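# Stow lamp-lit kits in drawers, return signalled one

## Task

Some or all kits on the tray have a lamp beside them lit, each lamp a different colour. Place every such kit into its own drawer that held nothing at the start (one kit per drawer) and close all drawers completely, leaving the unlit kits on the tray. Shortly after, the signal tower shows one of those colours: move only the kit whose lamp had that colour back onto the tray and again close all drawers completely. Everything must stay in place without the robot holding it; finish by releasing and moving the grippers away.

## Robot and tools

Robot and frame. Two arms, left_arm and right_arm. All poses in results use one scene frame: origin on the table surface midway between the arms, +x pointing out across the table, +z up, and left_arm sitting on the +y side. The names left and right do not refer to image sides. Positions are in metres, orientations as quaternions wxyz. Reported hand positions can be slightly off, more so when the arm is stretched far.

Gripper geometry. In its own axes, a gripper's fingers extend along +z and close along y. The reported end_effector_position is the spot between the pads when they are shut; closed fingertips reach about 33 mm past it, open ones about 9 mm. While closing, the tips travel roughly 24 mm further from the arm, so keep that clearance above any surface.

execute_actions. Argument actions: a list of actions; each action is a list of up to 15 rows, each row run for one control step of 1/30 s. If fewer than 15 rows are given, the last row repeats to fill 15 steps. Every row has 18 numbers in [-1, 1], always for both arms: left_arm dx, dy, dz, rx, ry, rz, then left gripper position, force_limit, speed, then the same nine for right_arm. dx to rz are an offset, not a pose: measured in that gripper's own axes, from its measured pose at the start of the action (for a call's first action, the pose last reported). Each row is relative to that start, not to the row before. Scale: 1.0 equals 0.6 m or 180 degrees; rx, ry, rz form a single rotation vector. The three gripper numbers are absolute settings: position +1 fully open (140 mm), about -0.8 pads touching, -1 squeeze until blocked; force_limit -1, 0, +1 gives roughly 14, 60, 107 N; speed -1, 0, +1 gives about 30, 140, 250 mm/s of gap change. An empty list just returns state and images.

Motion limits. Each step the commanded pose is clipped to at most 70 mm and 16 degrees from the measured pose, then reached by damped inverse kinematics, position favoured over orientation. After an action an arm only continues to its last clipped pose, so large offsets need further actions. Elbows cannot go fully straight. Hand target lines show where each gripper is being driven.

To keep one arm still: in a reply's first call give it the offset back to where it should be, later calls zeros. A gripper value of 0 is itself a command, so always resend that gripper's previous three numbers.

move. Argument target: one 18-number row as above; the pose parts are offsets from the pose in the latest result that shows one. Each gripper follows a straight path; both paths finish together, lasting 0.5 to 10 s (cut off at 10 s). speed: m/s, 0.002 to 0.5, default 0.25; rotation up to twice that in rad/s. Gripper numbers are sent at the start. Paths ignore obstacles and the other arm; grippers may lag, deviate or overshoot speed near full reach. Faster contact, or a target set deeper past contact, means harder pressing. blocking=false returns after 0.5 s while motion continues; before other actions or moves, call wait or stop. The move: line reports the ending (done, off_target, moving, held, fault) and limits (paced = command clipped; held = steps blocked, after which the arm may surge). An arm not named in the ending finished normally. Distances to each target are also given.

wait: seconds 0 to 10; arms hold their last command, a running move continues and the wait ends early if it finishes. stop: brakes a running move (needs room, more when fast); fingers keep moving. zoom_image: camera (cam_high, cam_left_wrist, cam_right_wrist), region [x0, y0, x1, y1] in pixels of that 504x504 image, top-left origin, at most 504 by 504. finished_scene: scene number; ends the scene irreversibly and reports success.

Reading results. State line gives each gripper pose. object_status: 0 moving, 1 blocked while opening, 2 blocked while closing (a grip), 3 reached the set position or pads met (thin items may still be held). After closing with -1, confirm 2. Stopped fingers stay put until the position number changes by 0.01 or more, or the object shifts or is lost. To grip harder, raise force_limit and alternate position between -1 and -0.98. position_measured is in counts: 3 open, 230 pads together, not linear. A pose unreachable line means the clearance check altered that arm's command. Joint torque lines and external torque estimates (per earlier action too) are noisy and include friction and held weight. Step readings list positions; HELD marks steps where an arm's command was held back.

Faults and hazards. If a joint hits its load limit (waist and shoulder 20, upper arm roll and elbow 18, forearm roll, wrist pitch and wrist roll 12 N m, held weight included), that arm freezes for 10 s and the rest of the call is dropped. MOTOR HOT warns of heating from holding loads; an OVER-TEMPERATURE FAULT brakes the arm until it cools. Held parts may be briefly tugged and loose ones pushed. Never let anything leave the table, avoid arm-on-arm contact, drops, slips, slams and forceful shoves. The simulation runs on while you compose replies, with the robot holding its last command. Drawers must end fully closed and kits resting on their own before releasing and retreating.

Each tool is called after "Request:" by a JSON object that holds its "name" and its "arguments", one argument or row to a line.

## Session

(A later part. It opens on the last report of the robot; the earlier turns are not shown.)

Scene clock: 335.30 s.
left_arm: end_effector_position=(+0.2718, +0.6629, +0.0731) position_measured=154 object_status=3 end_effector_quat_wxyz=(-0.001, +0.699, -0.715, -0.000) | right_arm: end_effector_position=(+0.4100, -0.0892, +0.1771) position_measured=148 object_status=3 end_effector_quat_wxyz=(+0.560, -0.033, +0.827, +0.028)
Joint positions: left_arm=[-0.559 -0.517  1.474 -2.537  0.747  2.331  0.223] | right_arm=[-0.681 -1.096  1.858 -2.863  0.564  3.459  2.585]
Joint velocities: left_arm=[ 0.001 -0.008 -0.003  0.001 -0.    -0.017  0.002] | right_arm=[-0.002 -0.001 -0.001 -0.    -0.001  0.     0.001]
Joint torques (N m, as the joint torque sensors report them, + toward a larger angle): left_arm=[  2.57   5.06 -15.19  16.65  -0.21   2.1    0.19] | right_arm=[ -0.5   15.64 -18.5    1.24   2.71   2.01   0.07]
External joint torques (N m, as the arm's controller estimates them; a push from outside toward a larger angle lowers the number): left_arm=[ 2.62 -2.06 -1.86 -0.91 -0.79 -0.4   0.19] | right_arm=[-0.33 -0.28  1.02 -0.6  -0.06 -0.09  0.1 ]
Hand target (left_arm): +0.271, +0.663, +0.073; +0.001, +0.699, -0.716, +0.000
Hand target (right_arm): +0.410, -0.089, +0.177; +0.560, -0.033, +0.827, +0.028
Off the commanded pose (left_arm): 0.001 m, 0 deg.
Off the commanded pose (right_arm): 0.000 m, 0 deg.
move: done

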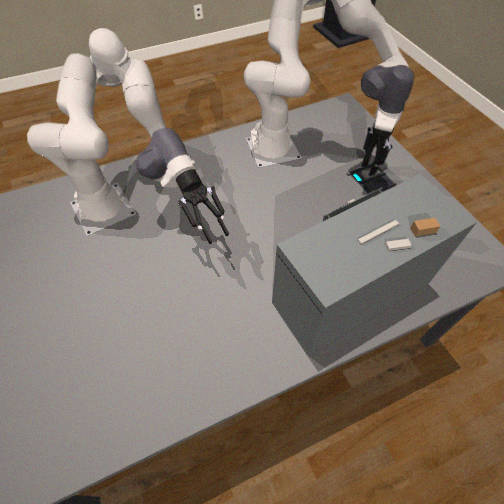

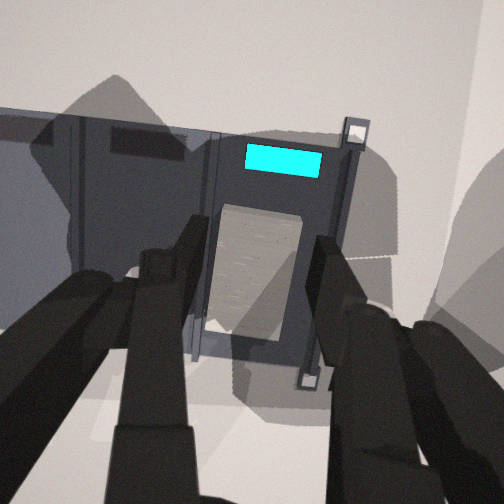

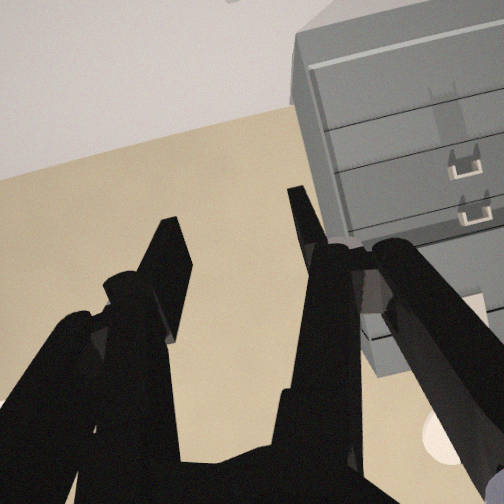

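Request:
{"name": "move", "arguments": {
  "target": [0.006,0.002,0.039,0,0,0.012,-0.2,0,-0.3,0,0,0,0,0,0,-0.15,0,0],
  "speed": 0.03
}}

Request:
{"name": "move", "arguments": {
  "target": [0,0,0,0,0,0,-1,0,-0.3,0,0,0,0,0,0,-0.15,0,0]
}}

Request:
{"name": "move", "arguments": {
  "target": [0,0,-0.06,0,0,0,-1,0,-0.3,0,0,0,0,0,0,-0.15,0,0],
  "speed": 0.06
}}

Scene clock: 339.13 s.
left_arm: end_effector_position=(+0.2703, +0.6593, +0.0506) position_measured=154 object_status=3 end_effector_quat_wxyz=(+0.000, +0.688, -0.726, +0.001) | right_arm: end_effector_position=(+0.4100, -0.0892, +0.1771) position_measured=148 object_status=3 end_effector_quat_wxyz=(+0.560, -0.033, +0.827, +0.028)
Joint positions: left_arm=[-0.642 -0.509  1.58  -2.55   0.788  2.385  0.225] | right_arm=[-0.681 -1.096  1.858 -2.863  0.564  3.459  2.585]
Joint velocities: left_arm=[-0.006 -0.     0.008 -0.     0.011  0.013 -0.001] | right_arm=[ 0.001  0.001  0.002 -0.    -0.    -0.    -0.001]
Joint torques (N m, as the joint torque sensors report them, + toward a larger angle): left_arm=[ -1.29   9.71 -13.09  14.54   1.52   2.98   0.25] | right_arm=[ -0.41  15.7  -18.53   1.48   2.7    1.97   0.09]
External joint torques (N m, as the arm's controller estimates them; a push from outside toward a larger angle lowers the number): left_arm=[-1.35  0.5  -0.05 -2.07  0.98  0.5   0.25] | right_arm=[-0.47 -0.27  0.83 -0.43 -0.03 -0.14  0.11]
Hand target (left_arm): +0.271, +0.659, +0.050; -0.002, +0.685, -0.729, +0.000
Hand target (right_arm): +0.410, -0.089, +0.177; +0.560, -0.033, +0.827, +0.028
Off the commanded pose (left_arm): 0.001 m, 0 deg.
Off the commanded pose (right_arm): 0.000 m, 0 deg.
move: done

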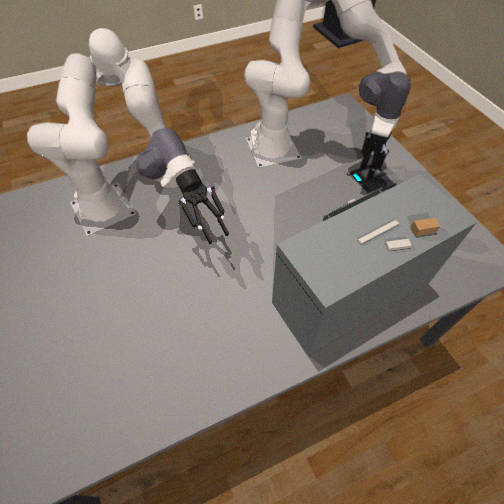

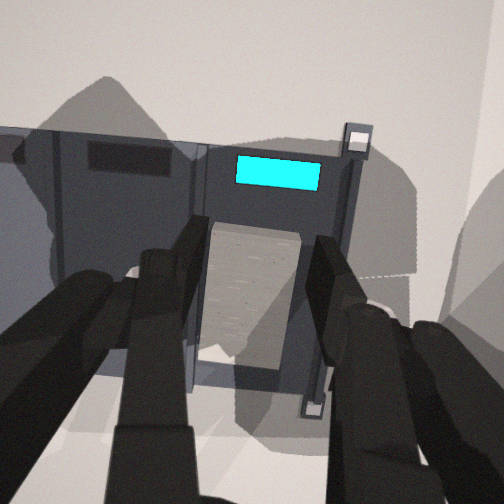

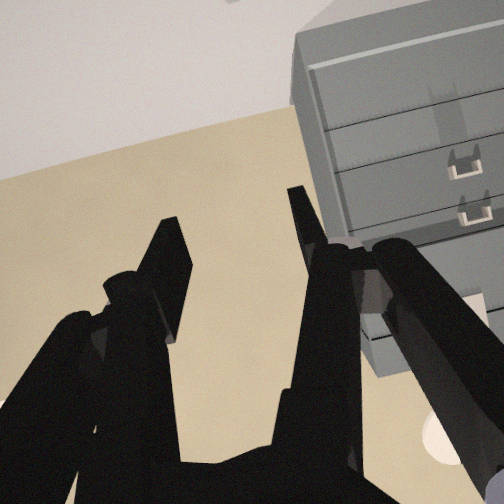

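Scene clock: 339.63 s.
left_arm: end_effector_position=(+0.2706, +0.6594, +0.0508) position_measured=175 object_status=2 end_effector_quat_wxyz=(+0.000, +0.688, -0.726, +0.000) | right_arm: end_effector_position=(+0.4100, -0.0892, +0.1771) position_measured=148 object_status=3 end_effector_quat_wxyz=(+0.560, -0.033, +0.827, +0.028)
Joint positions: left_arm=[-0.642 -0.509  1.579 -2.55   0.788  2.385  0.225] | right_arm=[-0.681 -1.096  1.858 -2.863  0.564  3.459  2.585]
Joint velocities: left_arm=[ 0.002 -0.001 -0.     0.    -0.001 -0.001  0.   ] | right_arm=[-0.001 -0.     0.001 -0.001 -0.     0.    -0.002]
Joint torques (N m, as the joint torque sensors report them, + toward a larger angle): left_arm=[  0.45   7.59 -14.11  15.48   0.46   2.49   0.09] | right_arm=[ -0.48  15.49 -18.32   1.25   2.69   1.99   0.07]
External joint torques (N m, as the arm's controller estimates them; a push from outside toward a larger angle lowers the number): left_arm=[ 0.4  -1.6  -1.07 -1.16 -0.08  0.02  0.09] | right_arm=[-0.44 -0.44  1.06 -0.56 -0.05 -0.11  0.1 ]
Hand target (left_arm): +0.270, +0.659, +0.051; +0.000, +0.688, -0.726, +0.001
Hand target (right_arm): +0.410, -0.089, +0.177; +0.560, -0.033, +0.827, +0.028
Off the commanded pose (left_arm): 0.000 m, 0 deg.
Off the commanded pose (right_arm): 0.000 m, 0 deg.
move: done

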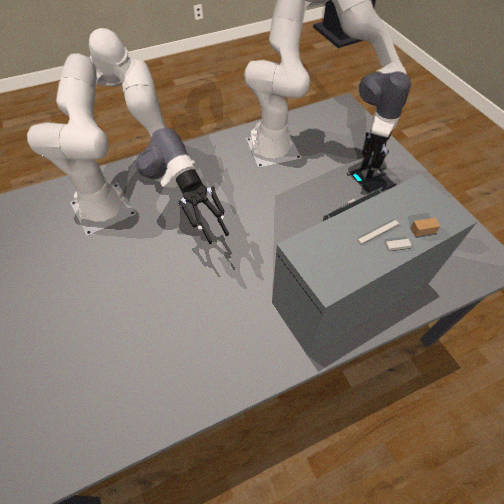

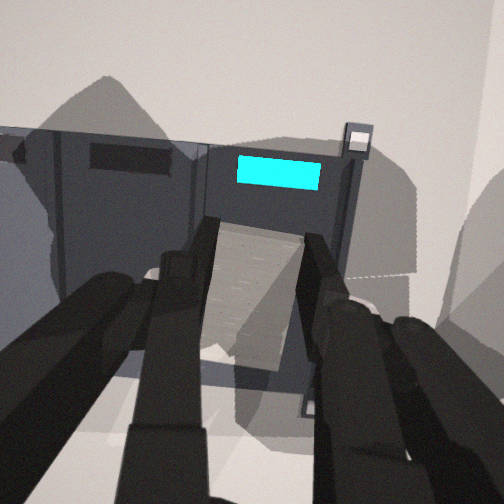

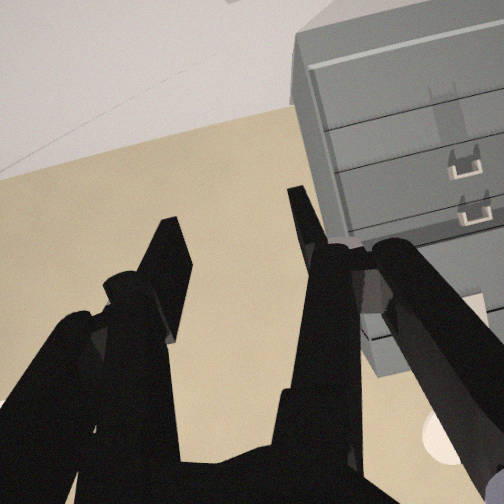

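Scene clock: 340.73 s.
left_arm: end_effector_position=(+0.2700, +0.6597, +0.0856) position_measured=175 object_status=2 end_effector_quat_wxyz=(-0.000, +0.689, -0.725, -0.001) | right_arm: end_effector_position=(+0.4100, -0.0892, +0.1771) position_measured=148 object_status=3 end_effector_quat_wxyz=(+0.560, -0.033, +0.827, +0.028)
Joint positions: left_arm=[-0.509 -0.554  1.408 -2.538  0.756  2.28   0.238] | right_arm=[-0.681 -1.096  1.858 -2.863  0.564  3.459  2.585]
Joint velocities: left_arm=[ 0.    -0.007 -0.001  0.     0.    -0.015 -0.001] | right_arm=[ 0.002  0.    -0.    -0.001  0.001 -0.001  0.002]
Joint torques (N m, as the joint torque sensors report them, + toward a larger angle): left_arm=[  2.43   4.53 -17.1   18.86  -0.12   2.17   0.19] | right_arm=[ -0.41  15.8  -18.54   1.34   2.69   2.     0.07]
External joint torques (N m, as the arm's controller estimates them; a push from outside toward a larger angle lowers the number): left_arm=[ 2.47 -1.76 -3.08  1.18 -0.72 -0.33  0.19] | right_arm=[-0.37 -0.16  0.89 -0.53 -0.05 -0.11  0.1 ]
Hand target (left_arm): +0.270, +0.660, +0.087; +0.001, +0.689, -0.725, +0.000
Hand target (right_arm): +0.410, -0.089, +0.177; +0.560, -0.033, +0.827, +0.028
Off the commanded pose (left_arm): 0.001 m, 0 deg.
Off the commanded pose (right_arm): 0.000 m, 0 deg.
move: done

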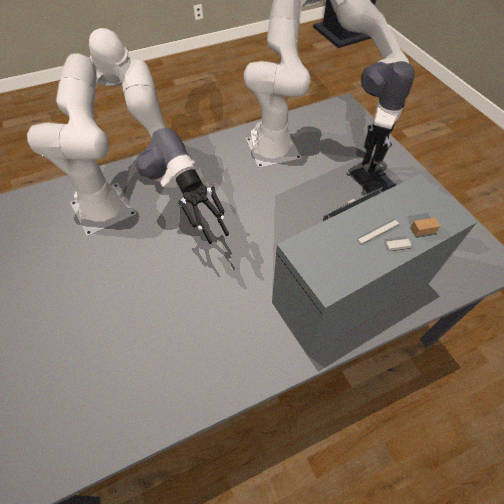

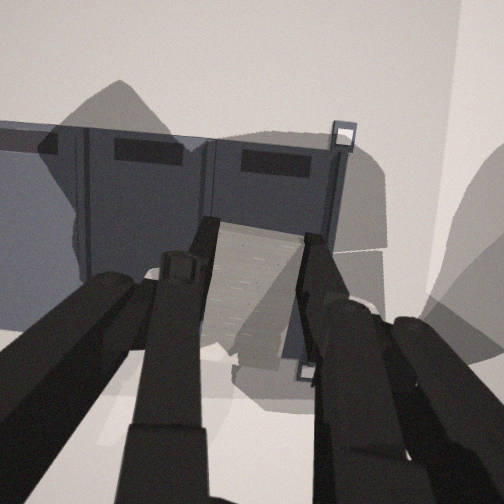

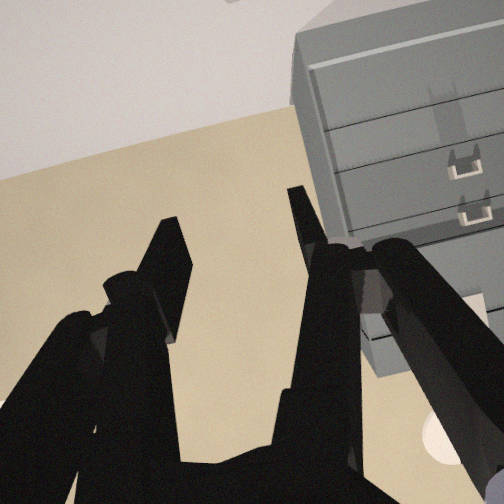

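Request:
{"name": "move", "arguments": {
  "target": [0.175,-0.16,-0.36,0,0,0.452,-1,0,-0.3,0,0,0,0,0,0,-0.15,0,0],
  "speed": 0.4
}}

Request:
{"name": "move", "arguments": {
  "target": [-0.265,-0.18,0.02,0,0,0,-1,0,-0.3,0,0,0,0,0,0,-0.15,0,0],
  "speed": 0.2
}}

Scene clock: 345.90 s.
left_arm: end_effector_position=(+0.3594, +0.5532, +0.3073) position_measured=175 object_status=2 end_effector_quat_wxyz=(+0.007, -0.065, +0.998, -0.001) | right_arm: end_effector_position=(+0.4100, -0.0892, +0.1771) position_measured=148 object_status=3 end_effector_quat_wxyz=(+0.560, -0.033, +0.827, +0.028)
Joint positions: left_arm=[-0.888 -0.949  1.025 -2.15   0.771  1.551  1.217] | right_arm=[-0.681 -1.096  1.858 -2.863  0.564  3.459  2.585]
Joint velocities: left_arm=[ 0.     0.    -0.     0.001  0.001 -0.004  0.031] | right_arm=[-0.     0.001  0.     0.001  0.001  0.    -0.001]
Joint torques (N m, as the joint torque sensors report them, + toward a larger angle): left_arm=[ -1.21  11.25 -22.16  18.69   1.77   2.04   0.25] | right_arm=[ -0.56  15.72 -18.68   1.28   2.7    1.98   0.07]
External joint torques (N m, as the arm's controller estimates them; a push from outside toward a larger angle lowers the number): left_arm=[-1.27 -1.52 -0.34  1.88  0.96 -0.44  0.26] | right_arm=[-0.61 -0.29  0.73 -0.65 -0.04 -0.14  0.1 ]
Hand target (left_arm): +0.360, +0.555, +0.308; +0.007, -0.058, +0.998, +0.001
Hand target (right_arm): +0.410, -0.089, +0.177; +0.560, -0.033, +0.827, +0.028
Off the commanded pose (left_arm): 0.007 m, 2 deg.
Off the commanded pose (right_arm): 0.000 m, 0 deg.
move: off_target (left_arm)

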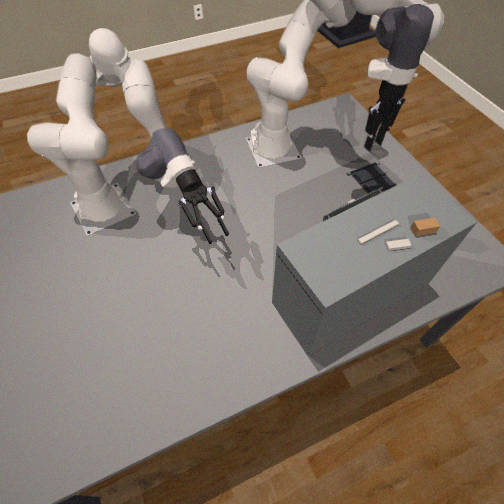

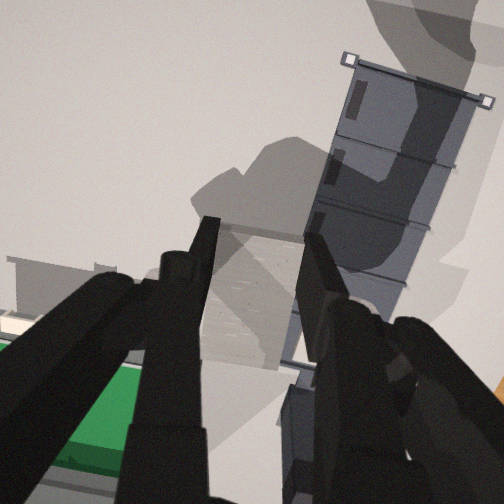

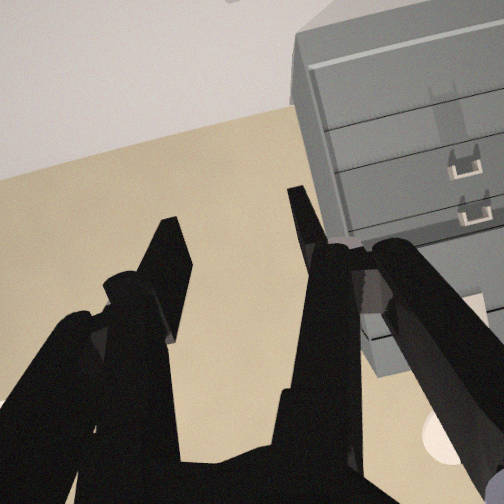

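Scene clock: 347.43 s.
left_arm: end_effector_position=(+0.5312, +0.4624, +0.3019) position_measured=175 object_status=2 end_effector_quat_wxyz=(+0.013, -0.059, +0.998, -0.002) | right_arm: end_effector_position=(+0.4100, -0.0892, +0.1771) position_measured=148 object_status=3 end_effector_quat_wxyz=(+0.560, -0.033, +0.827, +0.028)
Joint positions: left_arm=[-1.576 -0.71   1.482 -1.722  0.713  1.653  1.148] | right_arm=[-0.681 -1.096  1.858 -2.863  0.564  3.459  2.585]
Joint velocities: left_arm=[-0.003  0.    -0.     0.004  0.001 -0.004 -0.006] | right_arm=[ 0.001  0.001  0.    -0.001 -0.     0.001  0.   ]
Joint torques (N m, as the joint torque sensors report them, + toward a larger angle): left_arm=[ -1.43  22.07 -21.98  19.2   -0.46   2.1   -0.1 ] | right_arm=[ -0.37  15.82 -18.61   1.19   2.72   2.     0.08]
External joint torques (N m, as the arm's controller estimates them; a push from outside toward a larger angle lowers the number): left_arm=[-1.15 -0.71 -0.87  0.95 -1.25 -0.41 -0.09] | right_arm=[-0.41 -0.16  0.77 -0.68 -0.01 -0.11  0.1 ]
Hand target (left_arm): +0.531, +0.461, +0.302; +0.011, -0.062, +0.998, -0.003
Hand target (right_arm): +0.410, -0.089, +0.177; +0.560, -0.033, +0.827, +0.028
Off the commanded pose (left_arm): 0.006 m, 1 deg.
Off the commanded pose (right_arm): 0.000 m, 0 deg.
move: off_target (left_arm)

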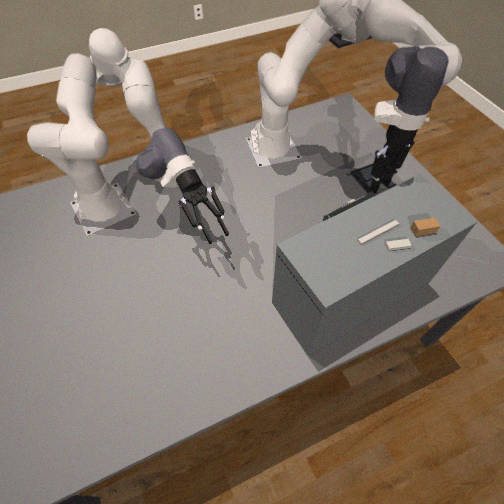

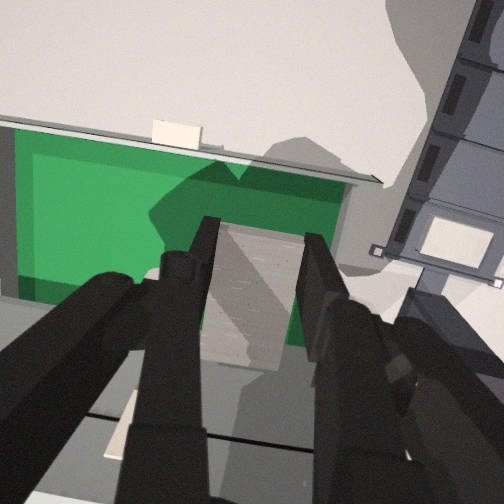

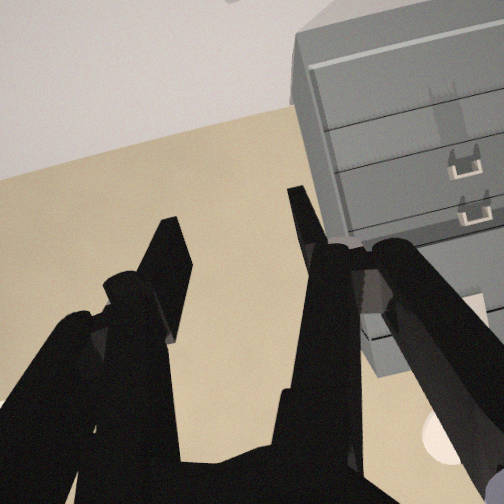

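Request:
{"name": "move", "arguments": {
  "target": [-0.017,0.02,0.085,0,0.008,0,-1,0,-0.3,0,0,0,0,0,0,-0.15,0,0],
  "speed": 0.05
}}

Scene clock: 351.33 s.
left_arm: end_effector_position=(+0.5398, +0.4755, +0.2520) position_measured=175 object_status=2 end_effector_quat_wxyz=(-0.002, -0.062, +0.998, -0.004) | right_arm: end_effector_position=(+0.4100, -0.0892, +0.1771) position_measured=148 object_status=3 end_effector_quat_wxyz=(+0.560, -0.033, +0.827, +0.028)
Joint positions: left_arm=[-1.636 -0.754  1.589 -1.737  0.754  1.704  1.147] | right_arm=[-0.681 -1.096  1.858 -2.863  0.564  3.459  2.585]
Joint velocities: left_arm=[-0.005 -0.001  0.    -0.     0.005  0.011  0.001] | right_arm=[-0.001 -0.    -0.001  0.     0.     0.     0.001]
Joint torques (N m, as the joint torque sensors report them, + toward a larger angle): left_arm=[ -1.02  23.26 -22.43  16.82   1.82   2.97   0.39] | right_arm=[ -0.64  15.61 -18.29   1.31   2.7    1.98   0.05]
External joint torques (N m, as the arm's controller estimates them; a push from outside toward a larger angle lowers the number): left_arm=[-1.05 -2.77 -0.58 -0.9   1.04  0.55  0.39] | right_arm=[-0.58 -0.36  1.18 -0.57 -0.05 -0.13  0.08]
Hand target (left_arm): +0.542, +0.475, +0.251; +0.000, -0.059, +0.998, -0.003
Hand target (right_arm): +0.410, -0.089, +0.177; +0.560, -0.033, +0.827, +0.028
Off the commanded pose (left_arm): 0.002 m, 0 deg.
Off the commanded pose (right_arm): 0.000 m, 0 deg.
move: done

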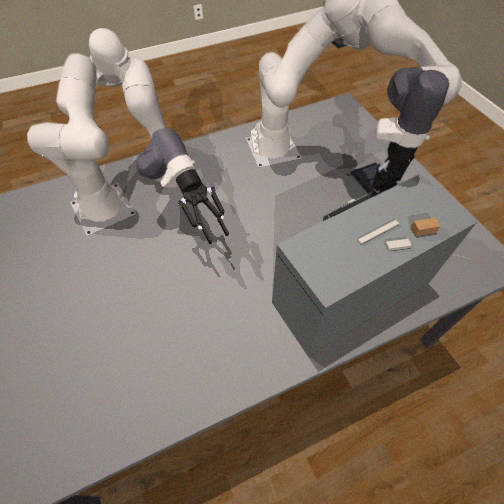

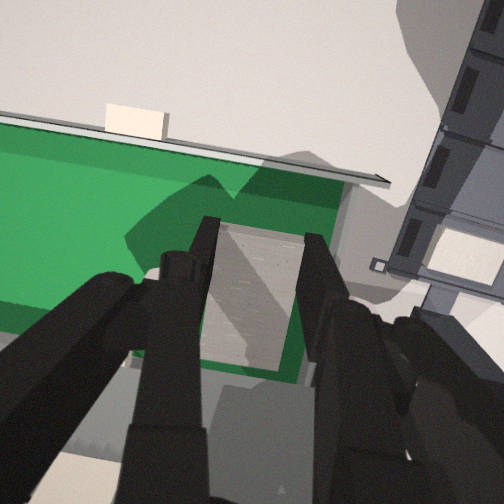

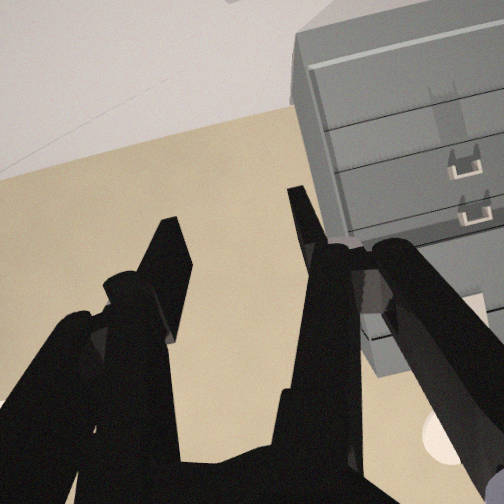

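Request:
{"name": "move", "arguments": {
  "target": [0.012,-0.022,0.04,0,0,0,-1,0,-0.3,0,0,0,0,0,0,-0.15,0,0],
  "speed": 0.03
}}

Request:
{"name": "move", "arguments": {
  "target": [0,0,0.016,0,0,0,-1,0,-0.3,0,0,0,0,0,0,-0.15,0,0],
  "speed": 0.015
}}

Scene clock: 354.23 s.
left_arm: end_effector_position=(+0.5333, +0.4585, +0.2286) position_measured=175 object_status=2 end_effector_quat_wxyz=(-0.004, -0.057, +0.998, -0.005) | right_arm: end_effector_position=(+0.4100, -0.0892, +0.1771) position_measured=148 object_status=3 end_effector_quat_wxyz=(+0.560, -0.033, +0.827, +0.028)
Joint positions: left_arm=[-1.628 -0.753  1.597 -1.809  0.757  1.758  1.121] | right_arm=[-0.681 -1.096  1.858 -2.863  0.564  3.459  2.585]
Joint velocities: left_arm=[ 0.003  0.004  0.002 -0.002 -0.002  0.018 -0.014] | right_arm=[ 0.001 -0.     0.002 -0.    -0.001  0.001  0.   ]
Joint torques (N m, as the joint torque sensors report them, + toward a larger angle): left_arm=[  2.81  24.79 -22.76  15.97   1.52   2.96  -0.1 ] | right_arm=[ -0.72  15.81 -18.49   1.54   2.71   2.02   0.07]
External joint torques (N m, as the arm's controller estimates them; a push from outside toward a larger angle lowers the number): left_arm=[ 2.74 -0.21 -0.83 -1.91  0.76  0.55 -0.1 ] | right_arm=[-0.77 -0.15  0.89 -0.37 -0.02 -0.1   0.09]
Hand target (left_arm): +0.534, +0.461, +0.228; -0.001, -0.062, +0.998, -0.003
Hand target (right_arm): +0.410, -0.089, +0.177; +0.560, -0.033, +0.827, +0.028
Off the commanded pose (left_arm): 0.003 m, 1 deg.
Off the commanded pose (right_arm): 0.000 m, 0 deg.
move: done

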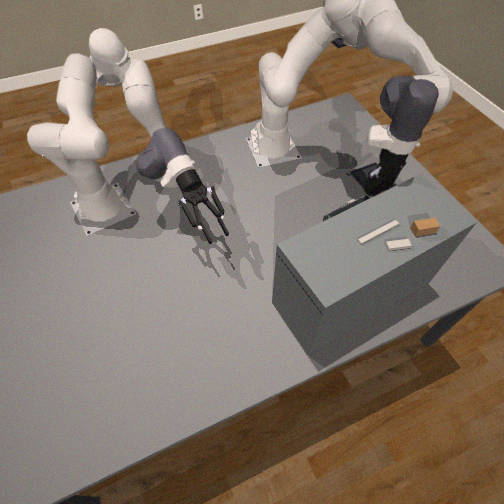

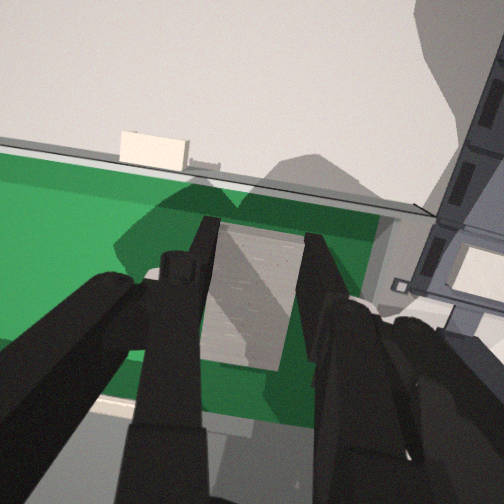

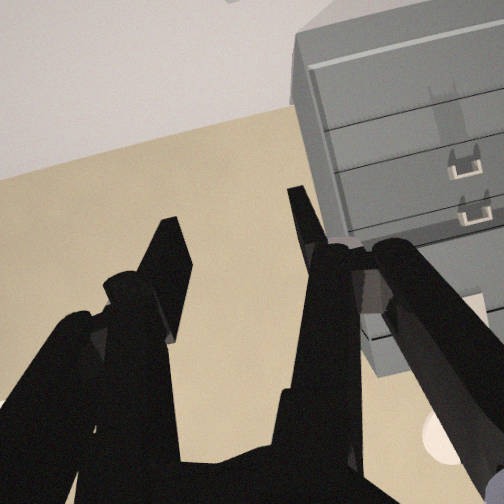

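Scene clock: 355.10 s.
left_arm: end_effector_position=(+0.5354, +0.4585, +0.2251) position_measured=175 object_status=2 end_effector_quat_wxyz=(-0.001, -0.057, +0.998, -0.006) | right_arm: end_effector_position=(+0.4100, -0.0892, +0.1771) position_measured=148 object_status=3 end_effector_quat_wxyz=(+0.560, -0.033, +0.827, +0.028)
Joint positions: left_arm=[-1.628 -0.753  1.603 -1.816  0.76   1.774  1.121] | right_arm=[-0.681 -1.096  1.858 -2.863  0.564  3.459  2.585]
Joint velocities: left_arm=[-0.001  0.001  0.002 -0.001  0.001  0.011 -0.001] | right_arm=[ 0.002  0.    -0.     0.001 -0.001 -0.     0.002]
Joint torques (N m, as the joint torque sensors report them, + toward a larger angle): left_arm=[ -1.45  21.69 -19.43  12.75   1.35   2.54  -0.06] | right_arm=[ -0.53  15.86 -18.38   1.23   2.68   2.     0.1 ]
External joint torques (N m, as the arm's controller estimates them; a push from outside toward a larger angle lowers the number): left_arm=[-1.32 -3.49  2.72 -5.12  0.6   0.08 -0.06] | right_arm=[-0.64 -0.12  1.02 -0.76 -0.05 -0.13  0.12]
Hand target (left_arm): +0.533, +0.458, +0.219; -0.004, -0.057, +0.998, -0.005
Hand target (right_arm): +0.410, -0.089, +0.177; +0.560, -0.033, +0.827, +0.028
Off the commanded pose (left_arm): 0.006 m, 0 deg.
Off the commanded pose (right_arm): 0.000 m, 0 deg.
move: off_target (left_arm)

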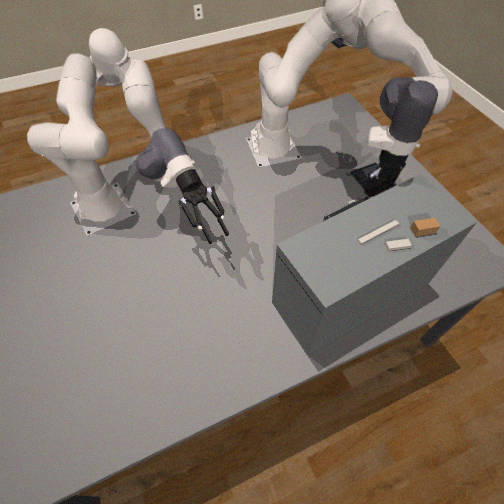

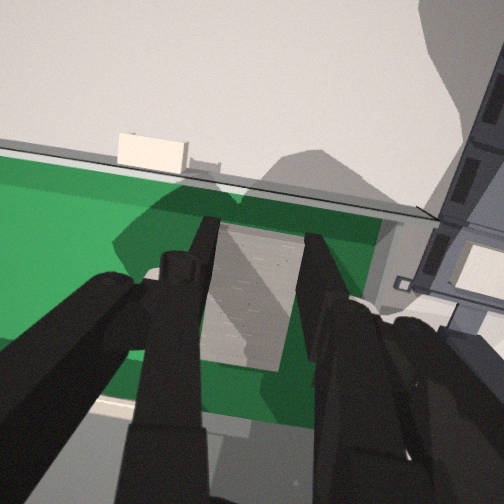

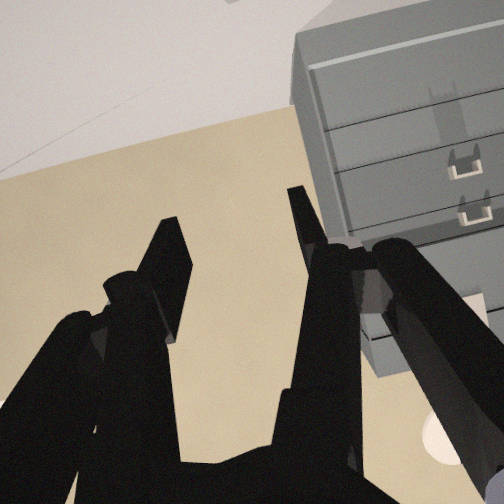

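Request:
{"name": "move", "arguments": {
  "target": [0,0,-0.002,0,0,0,-0.2,0,-0.3,0,0,0,0,0,0,-0.15,0,0]
}}

Request:
{"name": "move", "arguments": {
  "target": [0.03,0,-0.1,0,0,0,-0.13,0,-0.3,0,0,0,0,0,0,-0.15,0,0],
  "speed": 0.1
}}

Request:
{"name": "move", "arguments": {
  "target": [0.16,-0.06,-0.015,0,0,0,-0.13,0,-0.3,0,0,0,0,0,0,-0.15,0,0]
}}

Request:
{"name": "move", "arguments": {
  "target": [-0.015,0,0.14,0,-0.385,0,-0.13,0,-0.3,0,0,0,0,0,0,-0.15,0,0],
  "speed": 0.35
}}

Scene clock: 358.13 s.
left_arm: end_effector_position=(+0.5359, +0.4587, +0.2254) position_measured=154 object_status=3 end_effector_quat_wxyz=(+0.000, -0.057, +0.998, -0.006) | right_arm: end_effector_position=(+0.4100, -0.0892, +0.1771) position_measured=148 object_status=3 end_effector_quat_wxyz=(+0.560, -0.033, +0.827, +0.028)
Joint positions: left_arm=[-1.628 -0.753  1.603 -1.816  0.761  1.775  1.12 ] | right_arm=[-0.681 -1.096  1.858 -2.863  0.564  3.459  2.585]
Joint velocities: left_arm=[-0.001 -0.001 -0.001 -0.001 -0.001 -0.001  0.   ] | right_arm=[-0.001 -0.001 -0.    -0.001 -0.001  0.001  0.001]
Joint torques (N m, as the joint torque sensors report them, + toward a larger angle): left_arm=[  0.27  23.84 -23.92  18.25   0.28   2.     0.1 ] | right_arm=[ -0.52  15.74 -18.59   1.4    2.69   1.97   0.08]
External joint torques (N m, as the arm's controller estimates them; a push from outside toward a larger angle lowers the number): left_arm=[ 0.32 -1.21 -1.97  0.45 -0.48 -0.44  0.1 ] | right_arm=[-0.48 -0.22  0.84 -0.46 -0.05 -0.14  0.1 ]
Hand target (left_arm): +0.535, +0.459, +0.226; -0.001, -0.057, +0.998, -0.006
Hand target (right_arm): +0.410, -0.089, +0.177; +0.560, -0.033, +0.827, +0.028
Off the commanded pose (left_arm): 0.001 m, 0 deg.
Off the commanded pose (right_arm): 0.000 m, 0 deg.
move: done

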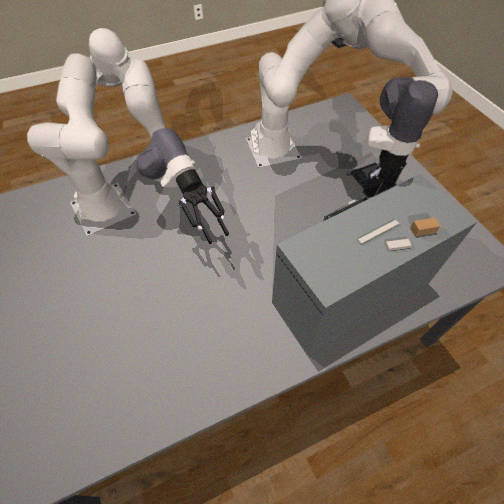

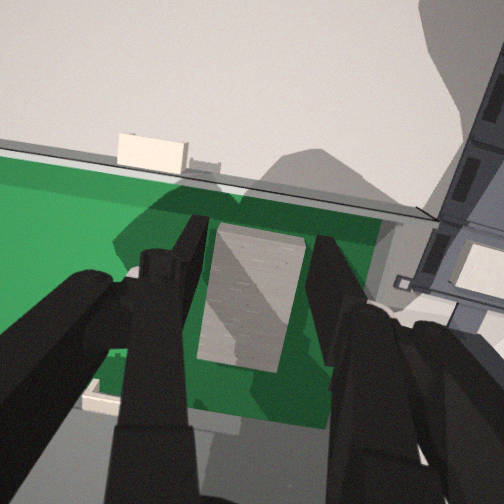

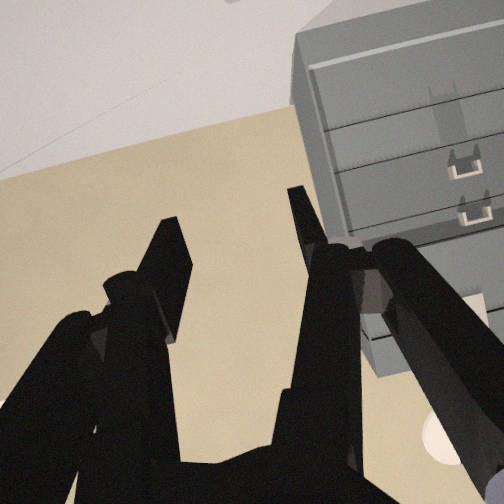

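Scene clock: 359.27 s.
left_arm: end_effector_position=(+0.5189, +0.4579, +0.2842) position_measured=145 object_status=3 end_effector_quat_wxyz=(+0.001, -0.059, +0.998, -0.004) | right_arm: end_effector_position=(+0.4100, -0.0892, +0.1771) position_measured=148 object_status=3 end_effector_quat_wxyz=(+0.560, -0.033, +0.827, +0.028)
Joint positions: left_arm=[-1.549 -0.715  1.476 -1.778  0.708  1.671  1.135] | right_arm=[-0.681 -1.096  1.858 -2.863  0.564  3.459  2.585]
Joint velocities: left_arm=[-0.001  0.002 -0.004 -0.001 -0.    -0.012  0.004] | right_arm=[ 0.    -0.001 -0.001  0.002 -0.     0.     0.   ]
Joint torques (N m, as the joint torque sensors report them, + toward a larger angle): left_arm=[  1.55  18.67 -24.05  18.58  -0.28   2.02   0.2 ] | right_arm=[ -0.28  15.77 -18.42   1.44   2.68   1.97   0.06]
External joint torques (N m, as the arm's controller estimates them; a push from outside toward a larger angle lowers the number): left_arm=[ 1.68 -3.1  -2.96  0.28 -1.06 -0.43  0.2 ] | right_arm=[-0.3  -0.17  0.99 -0.49 -0.06 -0.15  0.08]
Hand target (left_arm): +0.518, +0.458, +0.285; -0.000, -0.058, +0.998, -0.006
Hand target (right_arm): +0.410, -0.089, +0.177; +0.560, -0.033, +0.827, +0.028
Off the commanded pose (left_arm): 0.002 m, 0 deg.
Off the commanded pose (right_arm): 0.000 m, 0 deg.
move: done

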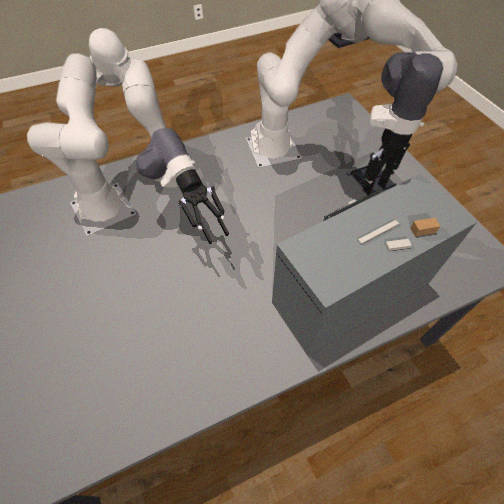

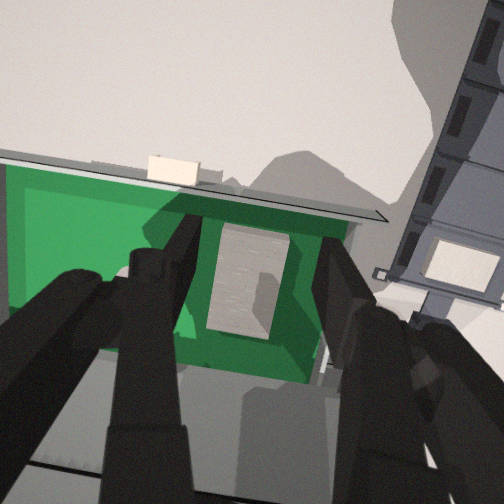

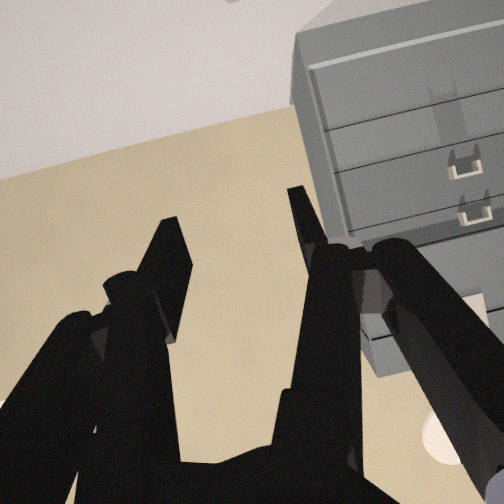

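Scene clock: 360.33 s.
left_arm: end_effector_position=(+0.4284, +0.4142, +0.2933) position_measured=145 object_status=3 end_effector_quat_wxyz=(+0.001, -0.052, +0.999, -0.001) | right_arm: end_effector_position=(+0.4100, -0.0892, +0.1771) position_measured=148 object_status=3 end_effector_quat_wxyz=(+0.560, -0.033, +0.827, +0.028)
Joint positions: left_arm=[-1.21  -0.755  1.125 -2.089  0.67   1.677  1.029] | right_arm=[-0.681 -1.096  1.858 -2.863  0.564  3.459  2.585]
Joint velocities: left_arm=[ 0.     0.    -0.002 -0.003 -0.001  0.004 -0.03 ] | right_arm=[-0.001 -0.002  0.001  0.001 -0.001  0.    -0.002]
Joint torques (N m, as the joint torque sensors report them, + toward a larger angle): left_arm=[  2.39   9.57 -21.82  16.99  -0.46   2.83  -0.15] | right_arm=[ -0.42  15.62 -18.27   1.39   2.7    1.97   0.09]
External joint torques (N m, as the arm's controller estimates them; a push from outside toward a larger angle lowers the number): left_arm=[ 2.34 -0.36 -2.32 -2.03 -1.25  0.39 -0.15] | right_arm=[-0.47 -0.33  1.12 -0.58 -0.03 -0.16  0.12]
Hand target (left_arm): +0.428, +0.412, +0.293; +0.001, -0.059, +0.998, -0.003
Hand target (right_arm): +0.410, -0.089, +0.177; +0.560, -0.033, +0.827, +0.028
Off the commanded pose (left_arm): 0.003 m, 1 deg.
Off the commanded pose (right_arm): 0.000 m, 0 deg.
move: done

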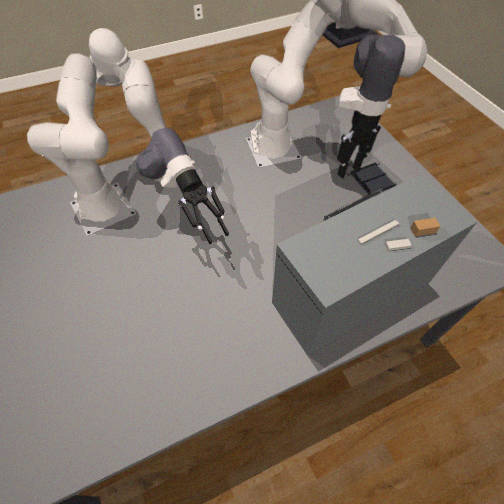

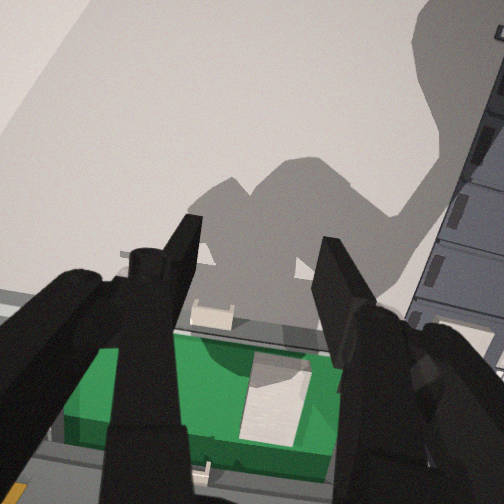

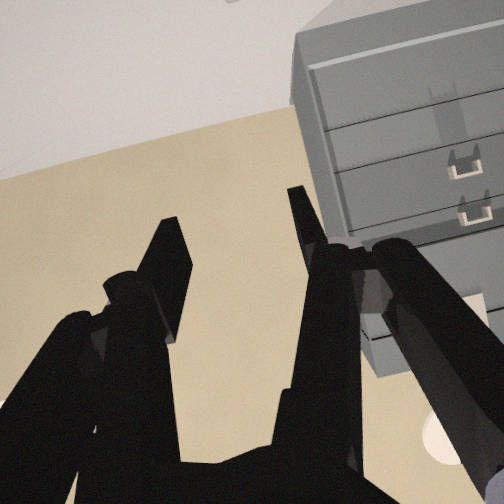

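Scene clock: 362.93 s.
left_arm: end_effector_position=(+0.4377, +0.4235, +0.2041) position_measured=145 object_status=3 end_effector_quat_wxyz=(+0.560, -0.036, +0.827, +0.036) | right_arm: end_effector_position=(+0.4100, -0.0892, +0.1771) position_measured=148 object_status=3 end_effector_quat_wxyz=(+0.560, -0.033, +0.827, +0.028)
Joint positions: left_arm=[-0.651 -1.407  1.638 -3.025  2.818  2.37   0.169] | right_arm=[-0.681 -1.096  1.858 -2.863  0.564  3.459  2.585]
Joint velocities: left_arm=[-0.016  0.076 -0.062 -0.     0.009 -0.004 -0.133] | right_arm=[-0.     0.001  0.001 -0.     0.001 -0.    -0.   ]
Joint torques (N m, as the joint torque sensors report them, + toward a larger angle): left_arm=[  0.1    9.64 -18.02  -1.52   1.12   0.83  -0.24] | right_arm=[ -0.58  15.69 -18.59   1.26   2.72   2.     0.06]
External joint torques (N m, as the arm's controller estimates them; a push from outside toward a larger angle lowers the number): left_arm=[ 0.03 -0.54 -2.02 -1.38  0.98 -0.43 -0.22] | right_arm=[-0.54 -0.29  0.82 -0.6  -0.02 -0.11  0.08]
Hand target (left_arm): +0.438, +0.422, +0.205; +0.562, -0.048, +0.826, +0.028
Hand target (right_arm): +0.410, -0.089, +0.177; +0.560, -0.033, +0.827, +0.028
Off the commanded pose (left_arm): 0.010 m, 2 deg.
Off the commanded pose (right_arm): 0.000 m, 0 deg.
joint sent to its limit (left arm) — the command would take joint 4 (elbow) past its lower limit and joint 5 (forearm roll) past its upper limit, so those joints were sent only as far as their limits.
move: off_target (left_arm)

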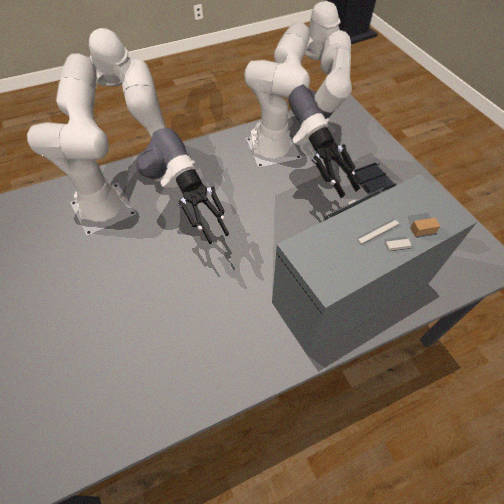

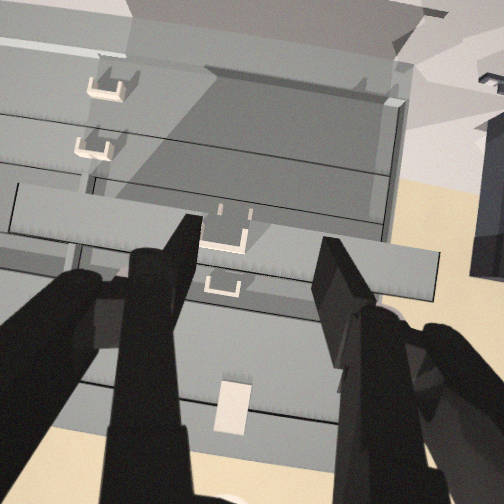

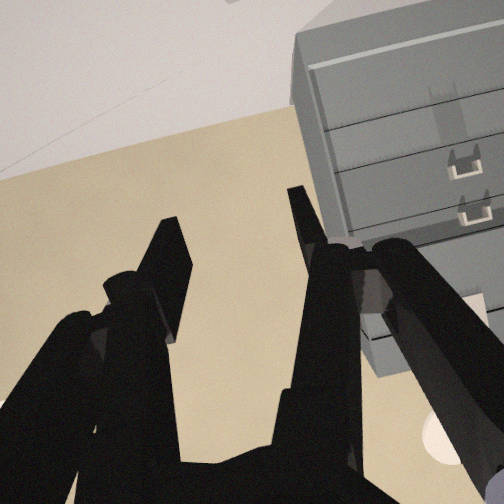

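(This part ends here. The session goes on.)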